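# Pour hazelnuts from bowl into a lifted cup

## Task

Lift the empty cup off the table and, while the robot keeps holding it in the air, move every hazelnut out of the small bowl and into it; from the moment the first nut lands in the cup until the last one does, the cup may rest on nothing but the robot. Never release the cup or the bowl, or let either fall, unless something lies within a few millimetres below it. Finish with both standing directly on the table, the cup upright (the bowl may be upside down), staying put without the robot's help; then open the hands and move away.

## Robot and tools

Robot: two arms, left_arm and right_arm, across the table from each other. left_arm's base is on the +y side; the names say nothing about image sides. Each arm ends in an identical five-finger right hand, so the hands are not mirrored and every hand number means the same thing on both.

Scene frame: origin on the table top halfway between the arm bases, table surface at z = 0, +z up. Result lines report each hand point's position (m), orientation quaternion (wxyz) and velocities in this frame; printed positions can be a bit off at long reach.

Hand point: a spot 0.05 m in front of the palm, where index pad meets thumb tip in a pinch. Its own axes: +z along straightened fingers (they extend 0.06 to 0.07 m past it), +y out of the palm, +x across the palm toward the little finger. The hand reaches about 0.08 m on the little-finger side, 0.02 m on the thumb side when the thumb is turned in front of the palm (up to 0.09 m otherwise). A wrist bracket on the little-finger side sticks 0.03 m further along +y and 0.11 m across; it can collide with things.

The row: every command carries exactly 28 numbers, each in [-1, 1], always for both arms. Order: left_arm dx, dy, dz, rx, ry, rz, then left hand little, ring, middle, index, thumb_bend, thumb_turn, force_limit, speed; then the same 14 for right_arm and its hand.

Arm numbers are offsets, not poses: the target is the pose in the last result showing that hand point, shifted in the hand point's own axes (1.0 = 0.6 m or 180 degrees; rx, ry, rz form one rotation vector). Before any result shows the arm, and for the second or later call in one reply, the base is where the arm is when the action begins. All zeros therefore drive the arm back to that base pose; they are not a pause. Per control step the command is clipped to 100 mm and 16 degrees from the measured pose; motion trails commands by about 0.17 s; position wins over orientation if both cannot be met.

Hand numbers are absolute targets. Fingers and thumb_bend: +1 straight, -1 fully curled. thumb_turn: +1 beside the palm, -1 in front of it facing the fingers. A pinch is roughly index -0.22, thumb_bend -0.75, thumb_turn -0.57. With the thumb turned fully in front, the whole hand wraps objects 0.035 to 0.08 m wide, which then sit across the palm on the wrist side of the hand point; turn the thumb before reaching the object. force_limit maps -1..+1 to about 0..10 N fingertip force (0..15 N for the two thumb motors) and only stops closing. speed maps -1..+1 to nearly zero..full (full travel 0.6 s); close at -0.9 or slower for a gentle grip. A motor only starts when its target changes by 0.01 or more, then locks when it arrives or hits the force limit. No number means 'unchanged': to keep a hand as it is, resend its last eight numbers, or before any were sent, its hand_measured six plus hand_force_limit and hand_speed. To grip harder, raise force_limit and send a target further closed than hand_measured; to loosen, send one more open.

Tools:
execute_actions {"actions": [...], "pictures": bool}: at most one item. An empty list just returns the state (with pictures). An action is {"rows": [[28 numbers], ...], "steps": n}, n from 3 to 15 steps of 1/30 s (default 15); each row covers one step, the last repeats, and every row counts from the same base pose. A wait is {"steps": n} with n up to 300, counted from the previous result, so thinking time uses part of it. The last 3 steps of an action are held back and run while you think.
move {"target": [28 numbers], "speed": m/s 0.002-0.5 (default 0.25; turning up to twice that in rad/s), "stop_force": N 9-40}: straight-line paths for both hand points toward offset targets (same base rule), all ending together, 0.5 to 10 s long; hand numbers are sent at the start. It does not avoid obstacles or the other arm. With stop_force, an arm's path stops when its wrist sensor feels that much extra push along the motion; it then backs off 2 steps and holds. Use it only slowly and without turning; omit it when lifting off something the hand presses on. The result adds a 'move:' line: done, off_target, moving, held, fault or contact, plus limits (paced = pose clipped, held = steps blocked).
wait {"seconds": 0-10}: let time pass, send nothing.
zoom_image {"camera": cam_high | cam_low | cam_left_wrist | cam_right_wrist, "region": [x0, y0, x1, y1]}: enlarge part of the latest picture (each camera 672x504, region up to 504x504).
show_instructions {}: shows the reference images.
finished_scene {"scene": n}: ends and grades the scene; irreversible.

Results also contain Wrist force and Wrist torque per arm in the flange's axes (noisy, offsets up to about 4 N, saturating near 50 N), hand_measured, hand_stopped_by (moving, target, force, stalled, fault), hand_load_n (loads near 0 mean the grip was lost), 'pose unreachable' and HELD notes when the controller changed or blocked commands, a Hand target line, and MOTOR HOT warnings from 70 C.

Avoid: pushing targets past firm contact (stiff arms fault), contact torque over joint limits (26 N m on wrist joints, 139 N m elsewhere) or 150 N external force, which freezes an arm 10 s; arms striking or pressing on each other anywhere; knocking anything off the table; dropping or letting go of cup or bowl in midair; setting the cup down while nuts are partly transferred; long heavy holds that overheat motors. Loose objects may get nudged occasionally. Move smoothly and finish quickly.

Each tool is called by a JSON object that holds its "op" and its "data", one argument or row to a line.

Reference images:

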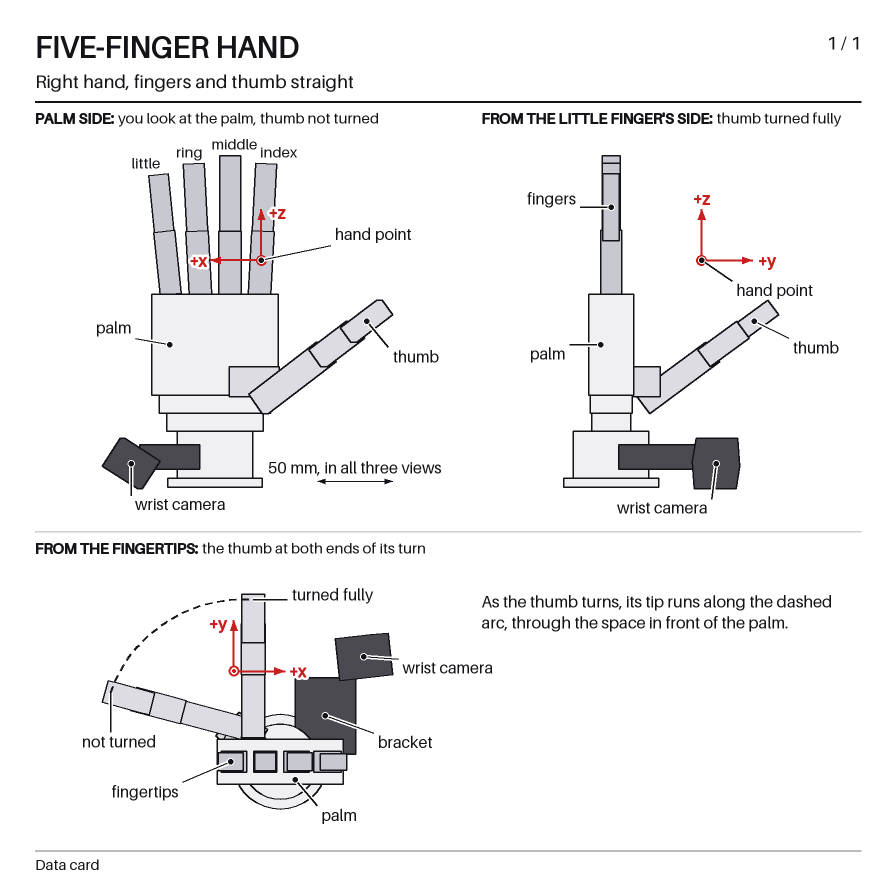

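## Session

{"op": "execute_actions", "data": {
  "actions": []
}}

Scene clock: 0.00 s of 6600.00 s.
left_arm: end_effector_position=(+0.2246, +0.4295, +0.4864) hand_measured=(+1.000, +1.000, +1.000, +1.000, +1.000, +1.000) hand_load_n=(+0.0, +0.0, +0.0, +0.0, +0.0, +0.0) hand_stopped_by=(target, target, target, target, target, target) hand_force_limit=0.00 hand_speed=-0.80 end_effector_quat_wxyz=(+0.018, +0.343, +0.939, -0.020) end_effector_velocity=(-0.000, -0.000, +0.000) end_effector_angular_velocity=(-0.001, -0.000, -0.001) | right_arm: end_effector_position=(+0.1431, -0.2655, +0.4650) hand_measured=(+1.000, +1.000, +1.000, +1.000, +1.000, +1.000) hand_load_n=(+0.0, +0.0, +0.0, +0.0, +0.0, +0.0) hand_stopped_by=(target, target, target, target, target, target) hand_force_limit=0.00 hand_speed=-0.80 end_effector_quat_wxyz=(-0.021, -0.331, +0.943, +0.005) end_effector_velocity=(-0.000, +0.000, -0.000) end_effector_angular_velocity=(+0.001, -0.001, +0.000)
Joint positions: left_arm=[ 0.572 -1.75   1.327  1.94   1.578 -1.912] | right_arm=[-1.179 -1.695  1.367  1.941  1.56  -1.873]
Joint velocities: left_arm=[-0.001 -0.    -0.001  0.     0.    -0.   ] | right_arm=[ 0.001 -0.     0.    -0.001 -0.     0.001]
Motor temperatures (°C, as the motors report them): left_arm=[24 26 25 36 31 31] | right_arm=[27 27 25 34 32 30]
Wrist force (N, on the end effector, along its own x y z axes, offset not removed): no reading
Wrist torque (N m, same axes, about the end effector's origin, offset not removed): no reading
Hand target (left_arm): +0.225, +0.429, +0.486; +0.018, +0.343, +0.939, -0.020
Hand target (right_arm): +0.143, -0.266, +0.465; -0.021, -0.331, +0.943, +0.005

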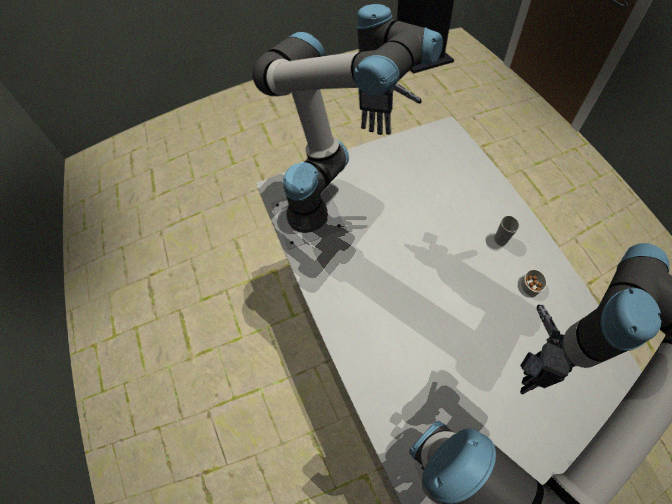

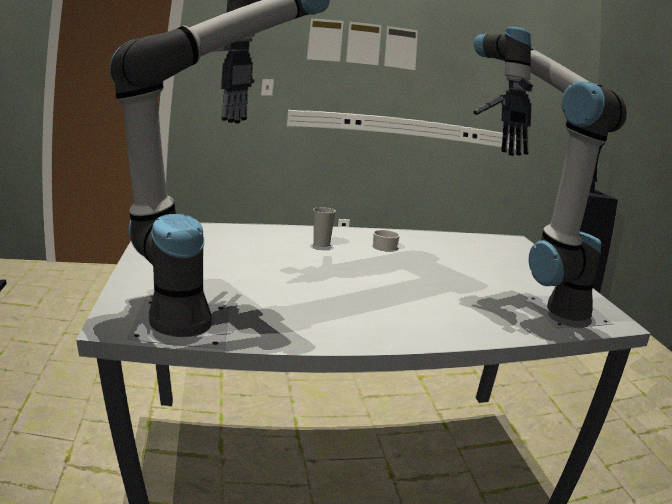

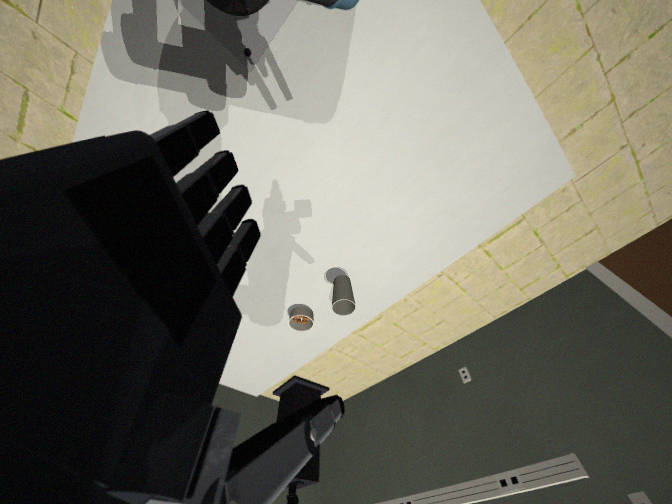

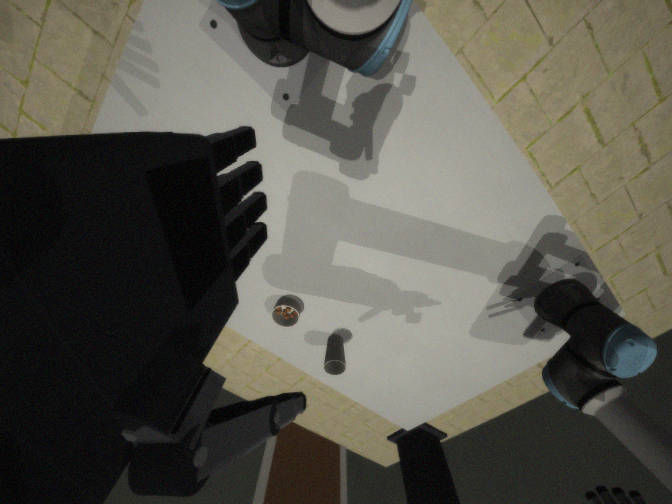

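{"op": "move", "data": {
  "target": [-0.225,-0.2,0.48,-0.578,0.211,0.578,1,1,1,1,1,-1,0,0,-0.1,-0.157,0.44,-0.535,0.26,0.535,1,1,1,1,1,-1,0,0]
}}

Scene clock: 6.37 s of 6600.00 s.
left_arm: end_effector_position=(+0.2560, +0.2367, +0.2084) hand_measured=(+1.000, +1.000, +1.000, +1.000, +1.000, -1.000) hand_load_n=(+0.0, +0.0, +0.0, +0.0, +0.0, +0.0) hand_stopped_by=(target, target, target, target, target, target) hand_force_limit=0.00 hand_speed=0.00 end_effector_quat_wxyz=(-0.018, -0.700, -0.018, -0.713) end_effector_velocity=(+0.001, -0.000, -0.001) end_effector_angular_velocity=(+0.004, -0.006, -0.006) | right_arm: end_effector_position=(+0.2178, -0.2957, +0.2517) hand_measured=(+1.000, +1.000, +1.000, +1.000, +1.000, -1.000) hand_load_n=(+0.0, +0.0, +0.0, +0.0, +0.0, +0.0) hand_stopped_by=(target, target, target, target, target, target) hand_force_limit=0.00 hand_speed=0.00 end_effector_quat_wxyz=(-0.460, +0.365, +0.685, +0.431) end_effector_velocity=(-0.000, +0.000, -0.000) end_effector_angular_velocity=(-0.000, +0.002, -0.000)
Joint positions: left_arm=[-0.365 -0.992  2.738  1.441  0.409 -1.663] | right_arm=[-2.251 -1.444  2.631  1.713  1.04  -1.71 ]
Joint velocities: left_arm=[ 0.005  0.018  0.005 -0.007 -0.011 -0.011] | right_arm=[-0.     0.001  0.001 -0.001 -0.     0.001]
Motor temperatures (°C, as the motors report them): left_arm=[24 26 25 36 31 31] | right_arm=[27 27 25 34 32 30]
Wrist force (N, on the end effector, along its own x y z axes, offset not removed): left_arm=[1.5 -0.4 -1.1] | right_arm=[0.8 1.3 -2.3]
Wrist torque (N m, same axes, about the end effector's origin, offset not removed): left_arm=[-0.12 -0.17 0.26] | right_arm=[0.57 -0.14 0.04]
Hand target (left_arm): +0.256, +0.237, +0.208; +0.018, +0.700, +0.017, +0.713
Hand target (right_arm): +0.218, -0.296, +0.252; -0.460, +0.365, +0.685, +0.431
Off the commanded pose (left_arm): 0.000 m, 0 deg.
Off the commanded pose (right_arm): 0.059 m, 29 deg; orientation clipped at the last step of the last action.
Kept back: nothing.
move: held (right_arm); limits=paced,held; held on 42 of 176 steps (right_arm), including the last (right_arm)
pose unreachable (right arm): on one or more control steps of this call this arm could not follow its commanded pose, so it was not sent that pose on those steps. On the call's last step it was still not sent that pose. It may still have moved: this result reports where it is.
cause: the commanded pose would bring two parts of the arm too close to each other (joints 3 (elbow) to 6 (wrist 3) lie between them).

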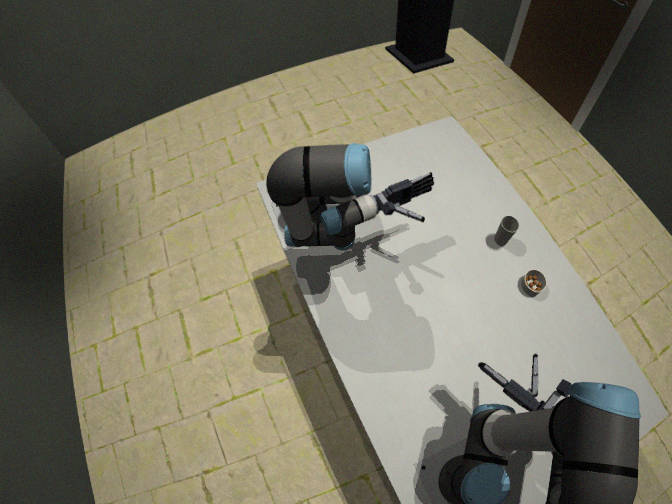

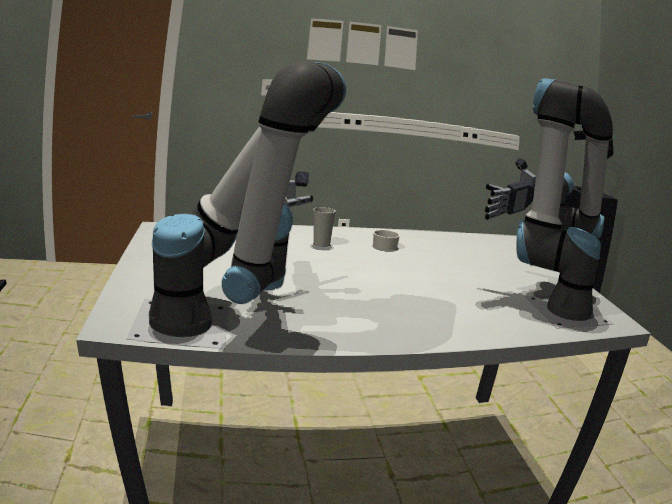

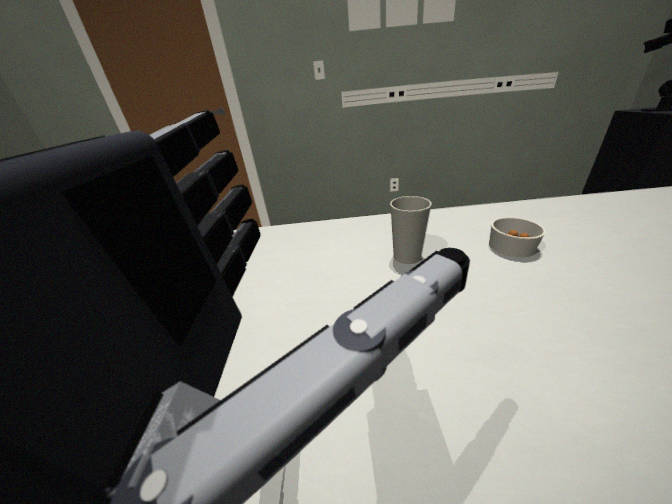

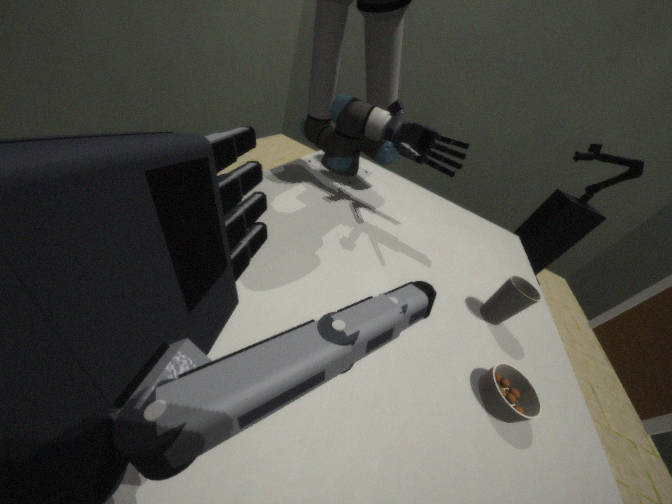

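{"op": "move", "data": {
  "target": [-0.12,0.17,0.27,0,-0.167,0,1,1,1,1,1,-1,0,0,-0.19,0.35,-0.035,0,0,0.58,1,1,1,0.4,-0.75,-0.57,0,0]
}}

Scene clock: 15.37 s of 6600.00 s.
left_arm: end_effector_position=(+0.4192, +0.1315, +0.1450) hand_measured=(+1.000, +1.000, +1.000, +1.000, +1.000, -1.000) hand_load_n=(+0.0, +0.0, +0.0, +0.0, +0.0, +0.0) hand_stopped_by=(target, target, target, target, target, target) hand_force_limit=0.00 hand_speed=0.00 end_effector_quat_wxyz=(+0.022, +0.861, +0.013, +0.508) end_effector_velocity=(+0.000, +0.001, -0.000) end_effector_angular_velocity=(-0.001, +0.000, +0.001) | right_arm: end_effector_position=(+0.4469, -0.2512, +0.2022) hand_measured=(+1.000, +1.000, +1.000, +0.400, -0.750, -0.570) hand_load_n=(+0.0, +0.0, +0.0, +0.0, +0.0, +0.0) hand_stopped_by=(target, target, target, target, target, target) hand_force_limit=0.00 hand_speed=0.00 end_effector_quat_wxyz=(-0.663, +0.724, +0.190, -0.019) end_effector_velocity=(+0.001, +0.001, -0.001) end_effector_angular_velocity=(-0.069, +0.137, +0.010)
Joint positions: left_arm=[ 0.421 -1.241  1.827  0.364  0.636  0.669] | right_arm=[-1.701 -0.888  1.723  2.028  0.45   0.025]
Joint velocities: left_arm=[ 0.001 -0.001  0.001 -0.     0.    -0.001] | right_arm=[ 0.021  0.028 -0.075 -0.01   0.014  0.202]
Motor temperatures (°C, as the motors report them): left_arm=[24 26 25 36 31 31] | right_arm=[27 27 25 34 32 30]
Wrist force (N, on the end effector, along its own x y z axes, offset not removed): left_arm=[-0.6 -3.8 -0.7] | right_arm=[-0.3 1.9 -1.0]
Wrist torque (N m, same axes, about the end effector's origin, offset not removed): left_arm=[-0.57 0.09 0.01] | right_arm=[0.47 0.08 -0.06]
Hand target (left_arm): +0.419, +0.131, +0.145; +0.022, +0.861, +0.013, +0.508
Hand target (right_arm): +0.447, -0.251, +0.202; -0.661, +0.727, +0.183, -0.028
Off the commanded pose (left_arm): 0.000 m, 0 deg.
Off the commanded pose (right_arm): 0.001 m, 13 deg.
Kept back: nothing.
move: moving (right_arm; no rest 5 s after the path's end); limits=paced

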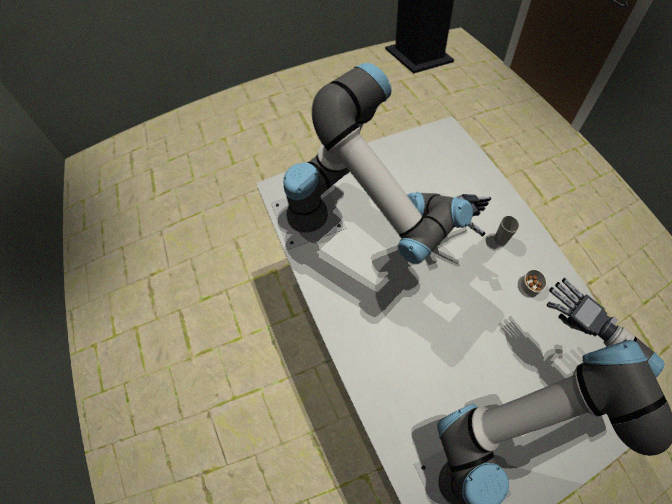

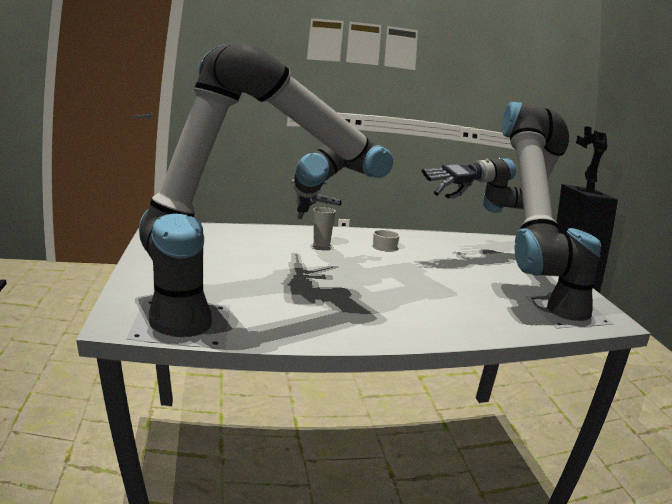

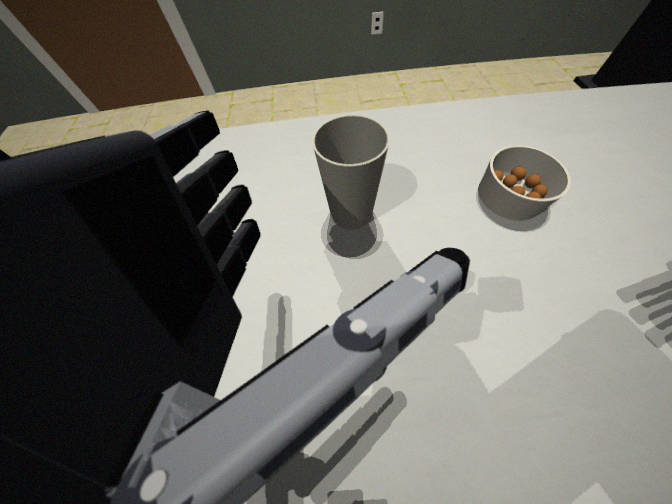

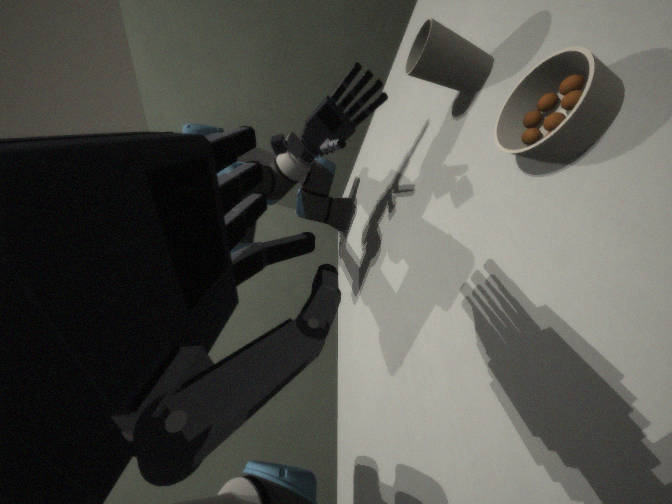

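{"op": "move", "data": {
  "target": [-0.1,0.03,0.113,0,0.05,0,1,1,1,1,1,-1,0,0,0.175,0.1,0.11,-0.17,0,0.07,1,1,1,0.4,-0.75,-0.57,0,0],
  "speed": 0.15
}}

Scene clock: 19.33 s of 6600.00 s.
left_arm: end_effector_position=(+0.4494, +0.1093, +0.0608) hand_measured=(+1.000, +1.000, +1.000, +1.000, +1.000, -1.000) hand_load_n=(+0.0, +0.0, +0.0, +0.0, +0.0, +0.0) hand_stopped_by=(target, target, target, target, target, target) hand_force_limit=0.00 hand_speed=0.00 end_effector_quat_wxyz=(+0.020, +0.819, +0.015, +0.574) end_effector_velocity=(+0.000, -0.001, -0.001) end_effector_angular_velocity=(+0.001, -0.003, -0.002) | right_arm: end_effector_position=(+0.5406, -0.1598, +0.1596) hand_measured=(+1.000, +1.000, +1.000, +0.400, -0.750, -0.570) hand_load_n=(+0.0, +0.0, +0.0, +0.0, +0.0, +0.0) hand_stopped_by=(target, target, target, target, target, target) hand_force_limit=0.00 hand_speed=0.00 end_effector_quat_wxyz=(-0.443, +0.889, +0.109, -0.040) end_effector_velocity=(+0.002, -0.000, -0.002) end_effector_angular_velocity=(-0.010, -0.001, -0.003)
Joint positions: left_arm=[ 0.421 -1.053  1.875 -0.067  0.52   0.833] | right_arm=[-1.406 -0.675  0.874  1.459  0.651  1.43 ]
Joint velocities: left_arm=[ 0.     0.002  0.    -0.008 -0.001  0.007] | right_arm=[ 0.002  0.007 -0.014 -0.001  0.01   0.011]
Motor temperatures (°C, as the motors report them): left_arm=[24 26 25 36 31 31] | right_arm=[27 27 25 34 32 30]
Wrist force (N, on the end effector, along its own x y z axes, offset not removed): left_arm=[1.0 -3.2 -0.8] | right_arm=[1.1 0.8 0.4]
Wrist torque (N m, same axes, about the end effector's origin, offset not removed): left_arm=[-0.49 -0.07 0.11] | right_arm=[0.32 -0.17 0.01]
Hand target (left_arm): +0.449, +0.109, +0.061; +0.020, +0.819, +0.014, +0.574
Hand target (right_arm): +0.541, -0.160, +0.160; -0.443, +0.889, +0.109, -0.041
Off the commanded pose (left_arm): 0.000 m, 0 deg.
Off the commanded pose (right_arm): 0.000 m, 0 deg.
Kept back: nothing.
move: done

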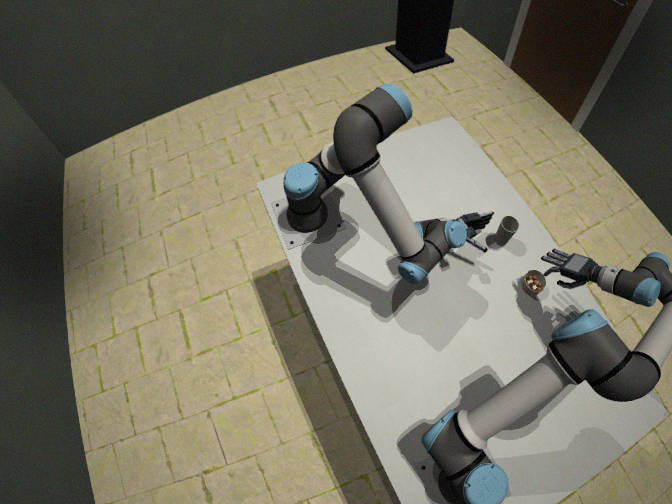

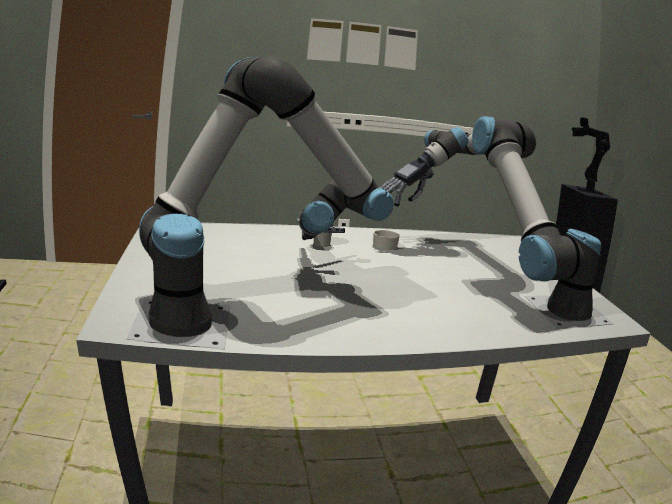

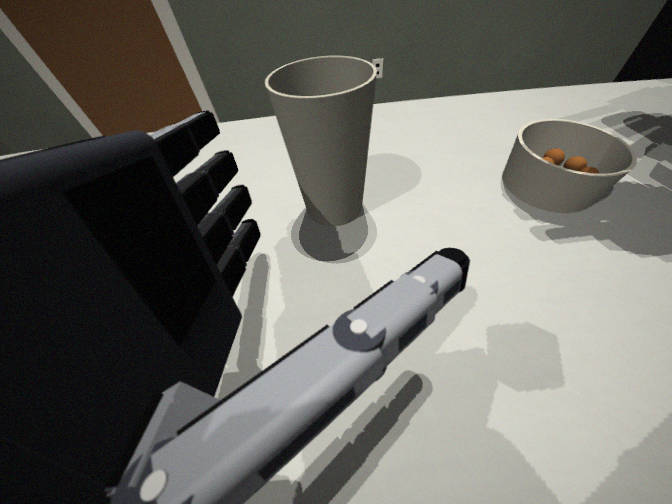

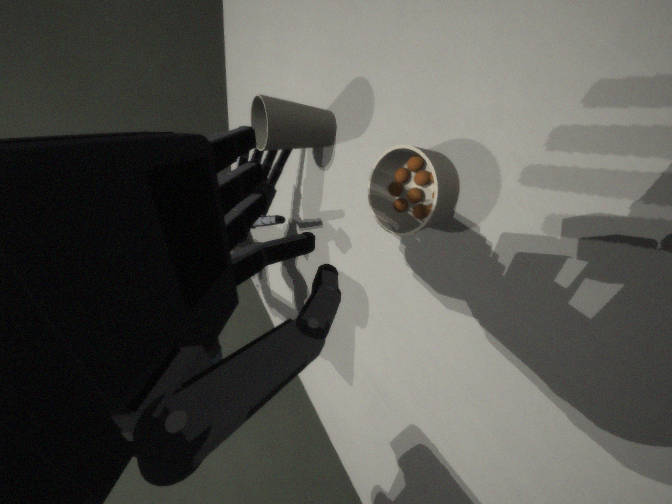

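{"op": "move", "data": {
  "target": [0.03,0,0.13,0,0,0,1,1,1,1,1,-1,0,0,0,0.09,0.07,0,0,0,1,1,1,0.4,-0.75,-0.57,0,0],
  "speed": 0.08
}}

Scene clock: 21.03 s of 6600.00 s.
left_arm: end_effector_position=(+0.5287, +0.1088, +0.0512) hand_measured=(+1.000, +1.000, +1.000, +1.000, +1.000, -1.000) hand_load_n=(+0.0, +0.0, +0.0, +0.0, +0.0, +0.0) hand_stopped_by=(target, target, target, target, target, target) hand_force_limit=0.00 hand_speed=0.00 end_effector_quat_wxyz=(+0.020, +0.819, +0.015, +0.574) end_effector_velocity=(+0.001, -0.001, -0.000) end_effector_angular_velocity=(+0.001, +0.000, -0.002) | right_arm: end_effector_position=(+0.5420, -0.1585, +0.0914) hand_measured=(+1.000, +1.000, +1.000, +0.400, -0.750, -0.570) hand_load_n=(+0.0, +0.0, +0.0, +0.0, +0.0, +0.0) hand_stopped_by=(target, target, target, target, target, target) hand_force_limit=0.00 hand_speed=0.00 end_effector_quat_wxyz=(-0.443, +0.889, +0.109, -0.040) end_effector_velocity=(+0.000, -0.000, -0.002) end_effector_angular_velocity=(-0.000, +0.001, -0.001)
Joint positions: left_arm=[ 0.583 -0.976  1.735 -0.159  0.647  1.017] | right_arm=[-1.405 -0.617  0.944  1.329  0.651  1.433]
Joint velocities: left_arm=[ 0.002  0.002 -0.004 -0.001  0.003  0.004] | right_arm=[-0.     0.002  0.001 -0.003  0.     0.001]
Motor temperatures (°C, as the motors report them): left_arm=[24 26 25 36 31 31] | right_arm=[27 27 25 34 32 30]
Wrist force (N, on the end effector, along its own x y z axes, offset not removed): left_arm=[-0.3 -1.5 1.4] | right_arm=[0.2 0.6 -1.4]
Wrist torque (N m, same axes, about the end effector's origin, offset not removed): left_arm=[-0.39 0.03 0.14] | right_arm=[0.34 0.07 0.03]
Hand target (left_arm): +0.529, +0.109, +0.051; +0.020, +0.819, +0.015, +0.574
Hand target (right_arm): +0.542, -0.159, +0.091; -0.443, +0.889, +0.109, -0.040
Off the commanded pose (left_arm): 0.000 m, 0 deg.
Off the commanded pose (right_arm): 0.000 m, 0 deg.
Kept back: nothing.
move: done

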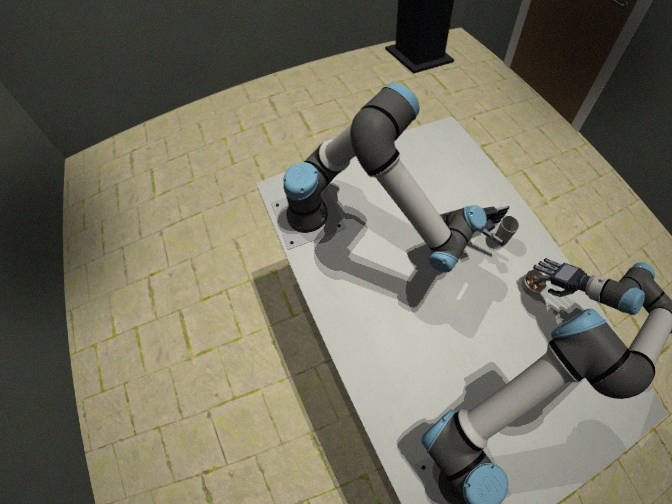

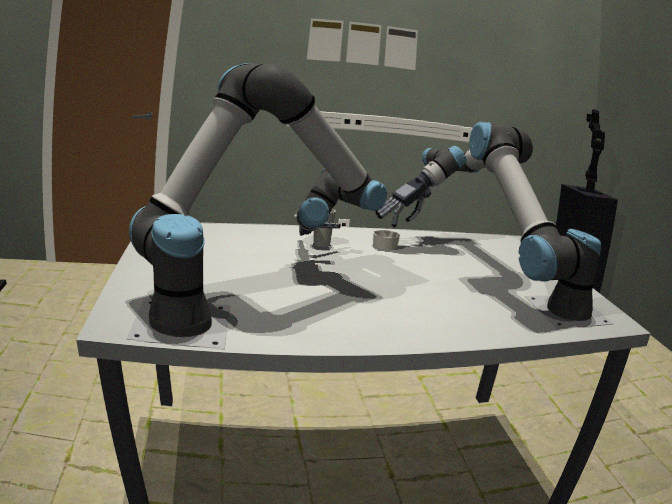

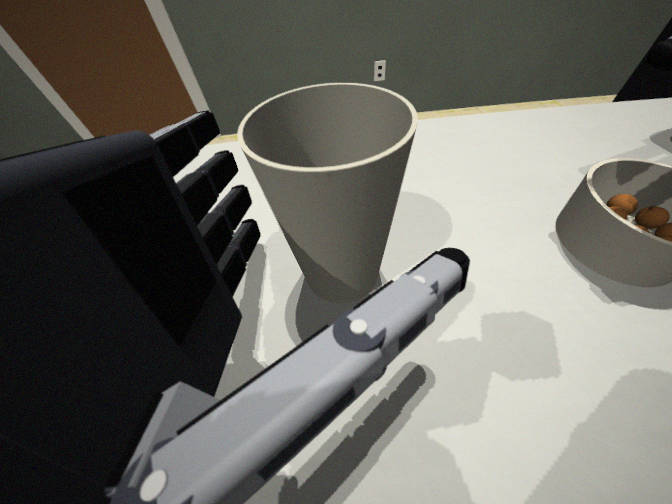

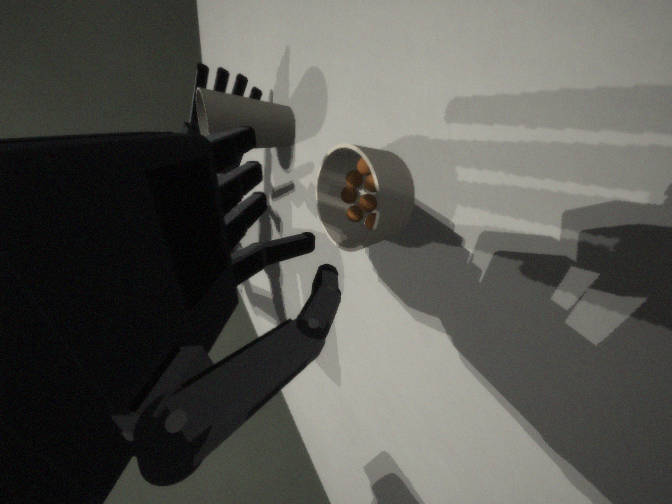

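{"op": "move", "data": {
  "target": [0.03,0,0.105,0,0,0,1,1,1,1,1,-1,0,0,0.05,0.03,0.03,0,0,0,1,1,1,0.4,-0.75,-0.57,0,0],
  "speed": 0.05
}}

{"op": "zoom_image", "data": {
  "camera": "cam_low",
  "region": [280,160,480,270]
}}

Scene clock: 22.97 s of 6600.00 s.
left_arm: end_effector_position=(+0.5938, +0.1086, +0.0467) hand_measured=(+1.000, +1.000, +1.000, +1.000, +1.000, -1.000) hand_load_n=(+0.0, +0.0, +0.0, +0.0, +0.0, +0.0) hand_stopped_by=(target, target, target, target, target, target) hand_force_limit=0.00 hand_speed=0.00 end_effector_quat_wxyz=(+0.020, +0.819, +0.015, +0.574) end_effector_velocity=(+0.002, -0.000, -0.001) end_effector_angular_velocity=(+0.001, +0.001, -0.001) | right_arm: end_effector_position=(+0.5708, -0.1482, +0.0669) hand_measured=(+1.000, +1.000, +1.000, +0.400, -0.750, -0.570) hand_load_n=(+0.0, +0.0, +0.0, +0.0, +0.0, +0.0) hand_stopped_by=(target, target, target, target, target, target) hand_force_limit=0.00 hand_speed=0.00 end_effector_quat_wxyz=(-0.443, +0.889, +0.109, -0.040) end_effector_velocity=(+0.001, +0.000, -0.001) end_effector_angular_velocity=(-0.000, -0.002, +0.002)
Joint positions: left_arm=[ 0.693 -0.895  1.587 -0.162  0.739  1.109] | right_arm=[-1.395 -0.503  0.782  1.365  0.65   1.448]
Joint velocities: left_arm=[ 0.003  0.004 -0.006  0.002  0.003  0.003] | right_arm=[ 0.001  0.005 -0.008  0.002  0.001 -0.001]
Motor temperatures (°C, as the motors report them): left_arm=[24 26 25 36 31 31] | right_arm=[27 27 25 34 32 30]
Wrist force (N, on the end effector, along its own x y z axes, offset not removed): left_arm=[0.1 -1.3 0.1] | right_arm=[2.9 -1.5 -3.4]
Wrist torque (N m, same axes, about the end effector's origin, offset not removed): left_arm=[-0.19 0.12 0.10] | right_arm=[0.09 -0.45 0.13]
Hand target (left_arm): +0.594, +0.109, +0.047; +0.020, +0.819, +0.015, +0.574
Hand target (right_arm): +0.571, -0.148, +0.067; -0.443, +0.889, +0.109, -0.040
Off the commanded pose (left_arm): 0.000 m, 0 deg.
Off the commanded pose (right_arm): 0.000 m, 0 deg.
Kept back: nothing.
move: done

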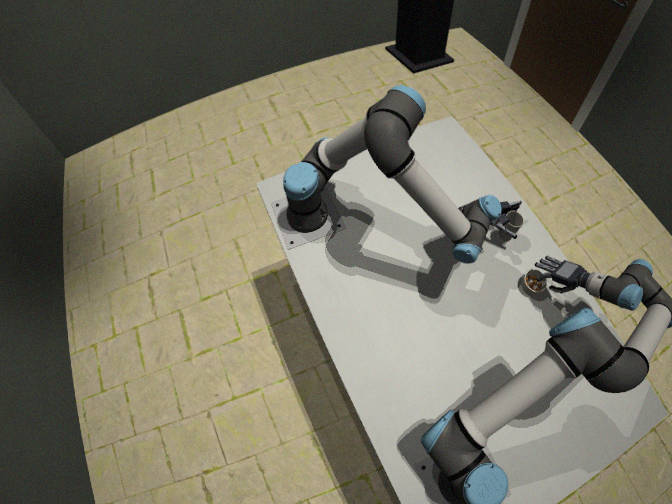

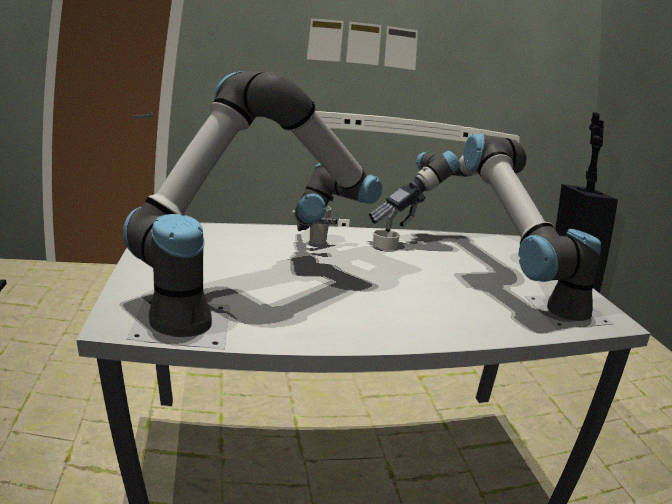

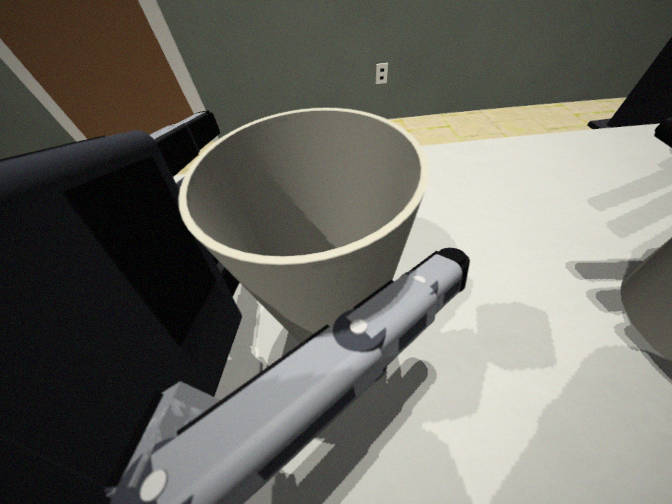

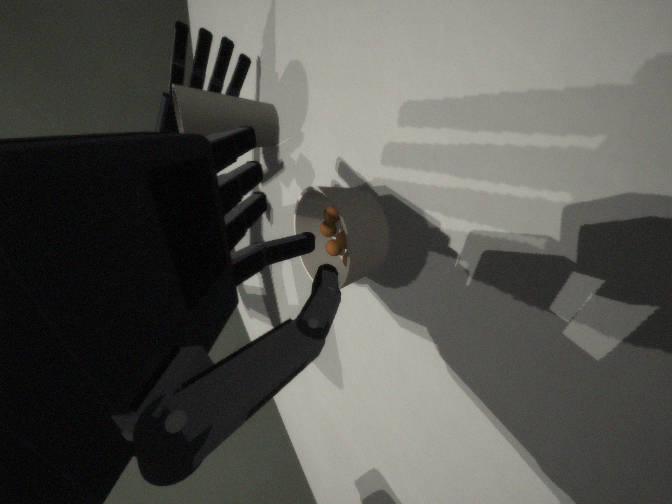

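Region (280, 160, 480, 270) of cam_low's 672x504 image, scaled by 2.520, with more detail than that image has; it fills the top 277 rows of this view, and the rest is white.

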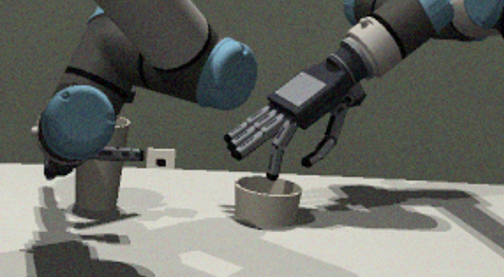

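{"op": "move", "data": {
  "target": [-0.028,0,0.045,0,0,0,1,1,1,1,1,-1,0,0,0,0.06,0.045,0,0,0,1,1,1,0.4,-0.75,-0.57,0,0],
  "speed": 0.04
}}

{"op": "zoom_image", "data": {
  "camera": "cam_low",
  "region": [280,160,480,270]
}}

{"op": "zoom_image", "data": {
  "camera": "cam_high",
  "region": [450,180,630,320]
}}

Scene clock: 34.33 s of 6600.00 s.
left_arm: end_effector_position=(+0.6109, +0.1072, +0.0339) hand_measured=(+1.000, +1.000, +1.000, +1.000, +1.000, -1.000) hand_load_n=(+0.0, +0.0, +0.0, -2.0, +0.0, +0.0) hand_stopped_by=(target, target, target, target, target, target) hand_force_limit=0.00 hand_speed=0.00 end_effector_quat_wxyz=(+0.021, +0.816, +0.019, +0.578) end_effector_velocity=(-0.000, +0.000, +0.000) end_effector_angular_velocity=(-0.001, -0.000, -0.000) | right_arm: end_effector_position=(+0.5717, -0.1470, +0.0333) hand_measured=(+1.000, +1.000, +1.002, +0.400, -0.750, -0.570) hand_load_n=(+0.0, +0.0, +8.0, +0.0, +0.0, +0.0) hand_stopped_by=(target, target, target, target, target, target) hand_force_limit=0.00 hand_speed=0.00 end_effector_quat_wxyz=(-0.446, +0.888, +0.109, -0.040) end_effector_velocity=(-0.000, -0.000, -0.000) end_effector_angular_velocity=(-0.001, +0.002, -0.000)
Joint positions: left_arm=[ 0.714 -0.852  1.552 -0.193  0.751  1.125] | right_arm=[-1.395 -0.466  0.8    1.309  0.644  1.448]
Joint velocities: left_arm=[ 0.    -0.     0.001 -0.001  0.    -0.   ] | right_arm=[-0.     0.     0.001  0.001  0.001  0.   ]
Motor temperatures (°C, as the motors report them): left_arm=[24 26 25 36 31 31] | right_arm=[27 27 25 34 32 30]
Wrist force (N, on the end effector, along its own x y z axes, offset not removed): left_arm=[17.0 -1.1 -18.0] | right_arm=[10.9 -50.0 -41.0]
Wrist torque (N m, same axes, about the end effector's origin, offset not removed): left_arm=[0.56 0.80 1.05] | right_arm=[4.94 1.72 -0.13]
Hand target (left_arm): +0.611, +0.107, +0.034; +0.021, +0.816, +0.019, +0.578
Hand target (right_arm): +0.572, -0.148, +0.031; -0.444, +0.888, +0.109, -0.040
Off the commanded pose (left_arm): 0.012 m, 1 deg.
Off the commanded pose (right_arm): 0.011 m, 0 deg.
TORQUE FAULT: the external load on joint 5 (wrist 2) of the right arm reached its load limit, and that arm stopped for 10 seconds. A torque fault stops only its own arm. That arm's remaining commands of this call were not run. That arm holds where it stopped, with its grip as last carried out, and accepts commands again: back off and push less far. That arm stops again, at the same cost, whenever a joint's load reaches its limit.
FORCE FAULT: contact force on the left arm reached its limit, and that arm stopped for 10 seconds. The contact can be on any part of that arm, not only on its tool. That arm's remaining commands of this call were not run. That arm holds still and accepts commands again. Move the arm away from the contact; if what it grips holds it there, let go first. Pushing or pulling that hard again can fault the arm again.
Kept back: nothing.
move: fault (left_arm, right_arm)

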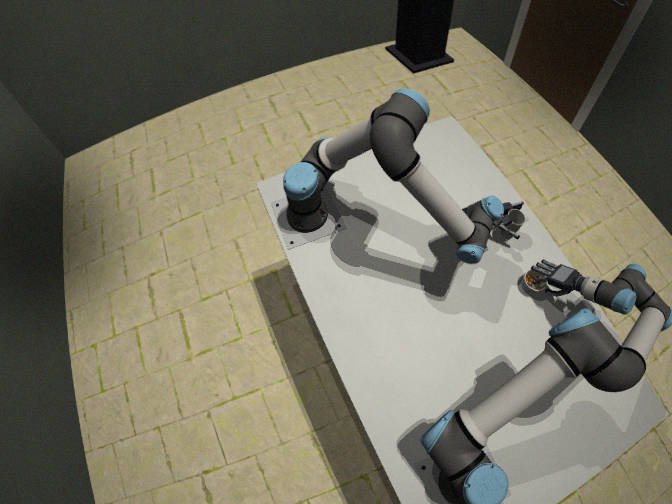

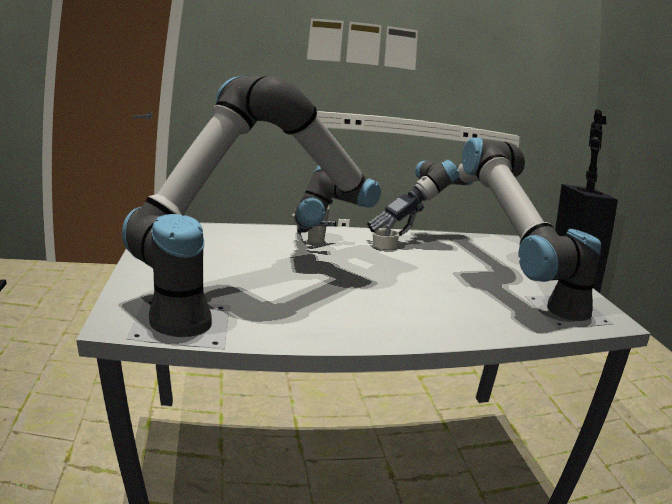

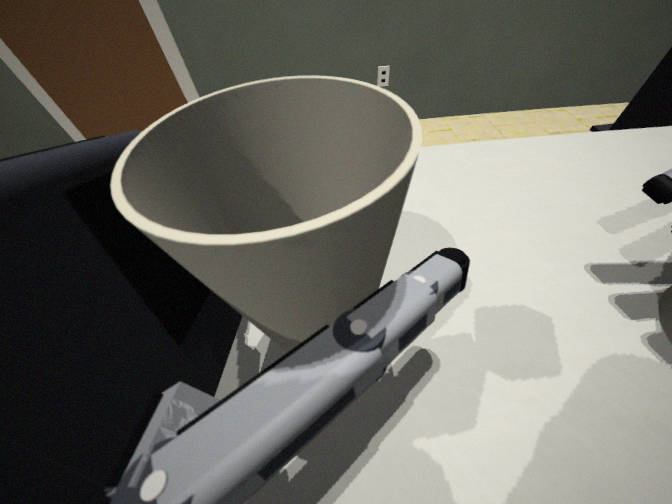

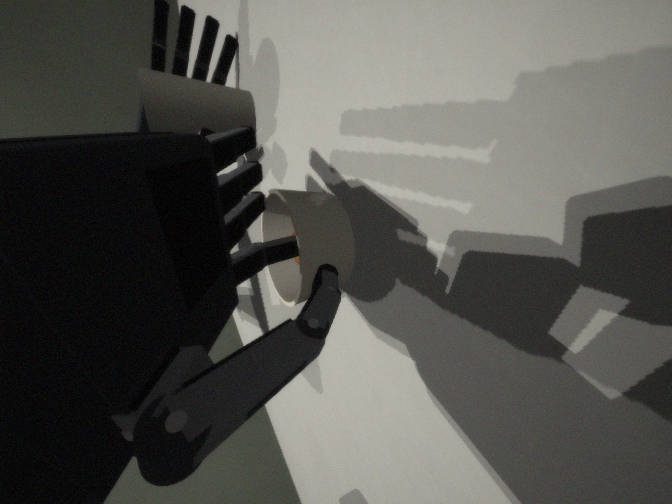

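Region (280, 160, 480, 270) of cam_low's 672x504 image, scaled by 2.520, with more detail than that image has; it fills the top 277 rows of this view, and the rest is white.

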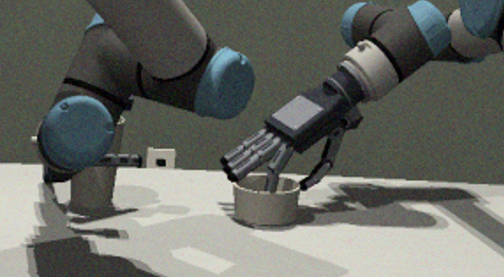

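Region (450, 180, 630, 320) of cam_high's 672x504 image, scaled by 2.800, with more detail than that image has.

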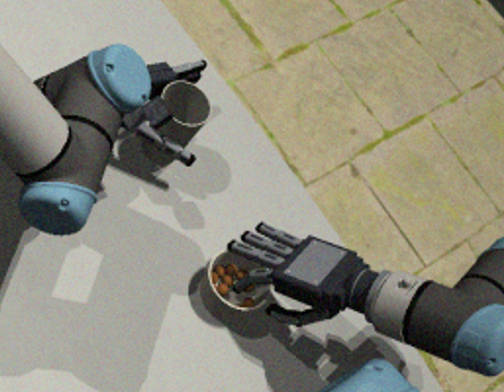

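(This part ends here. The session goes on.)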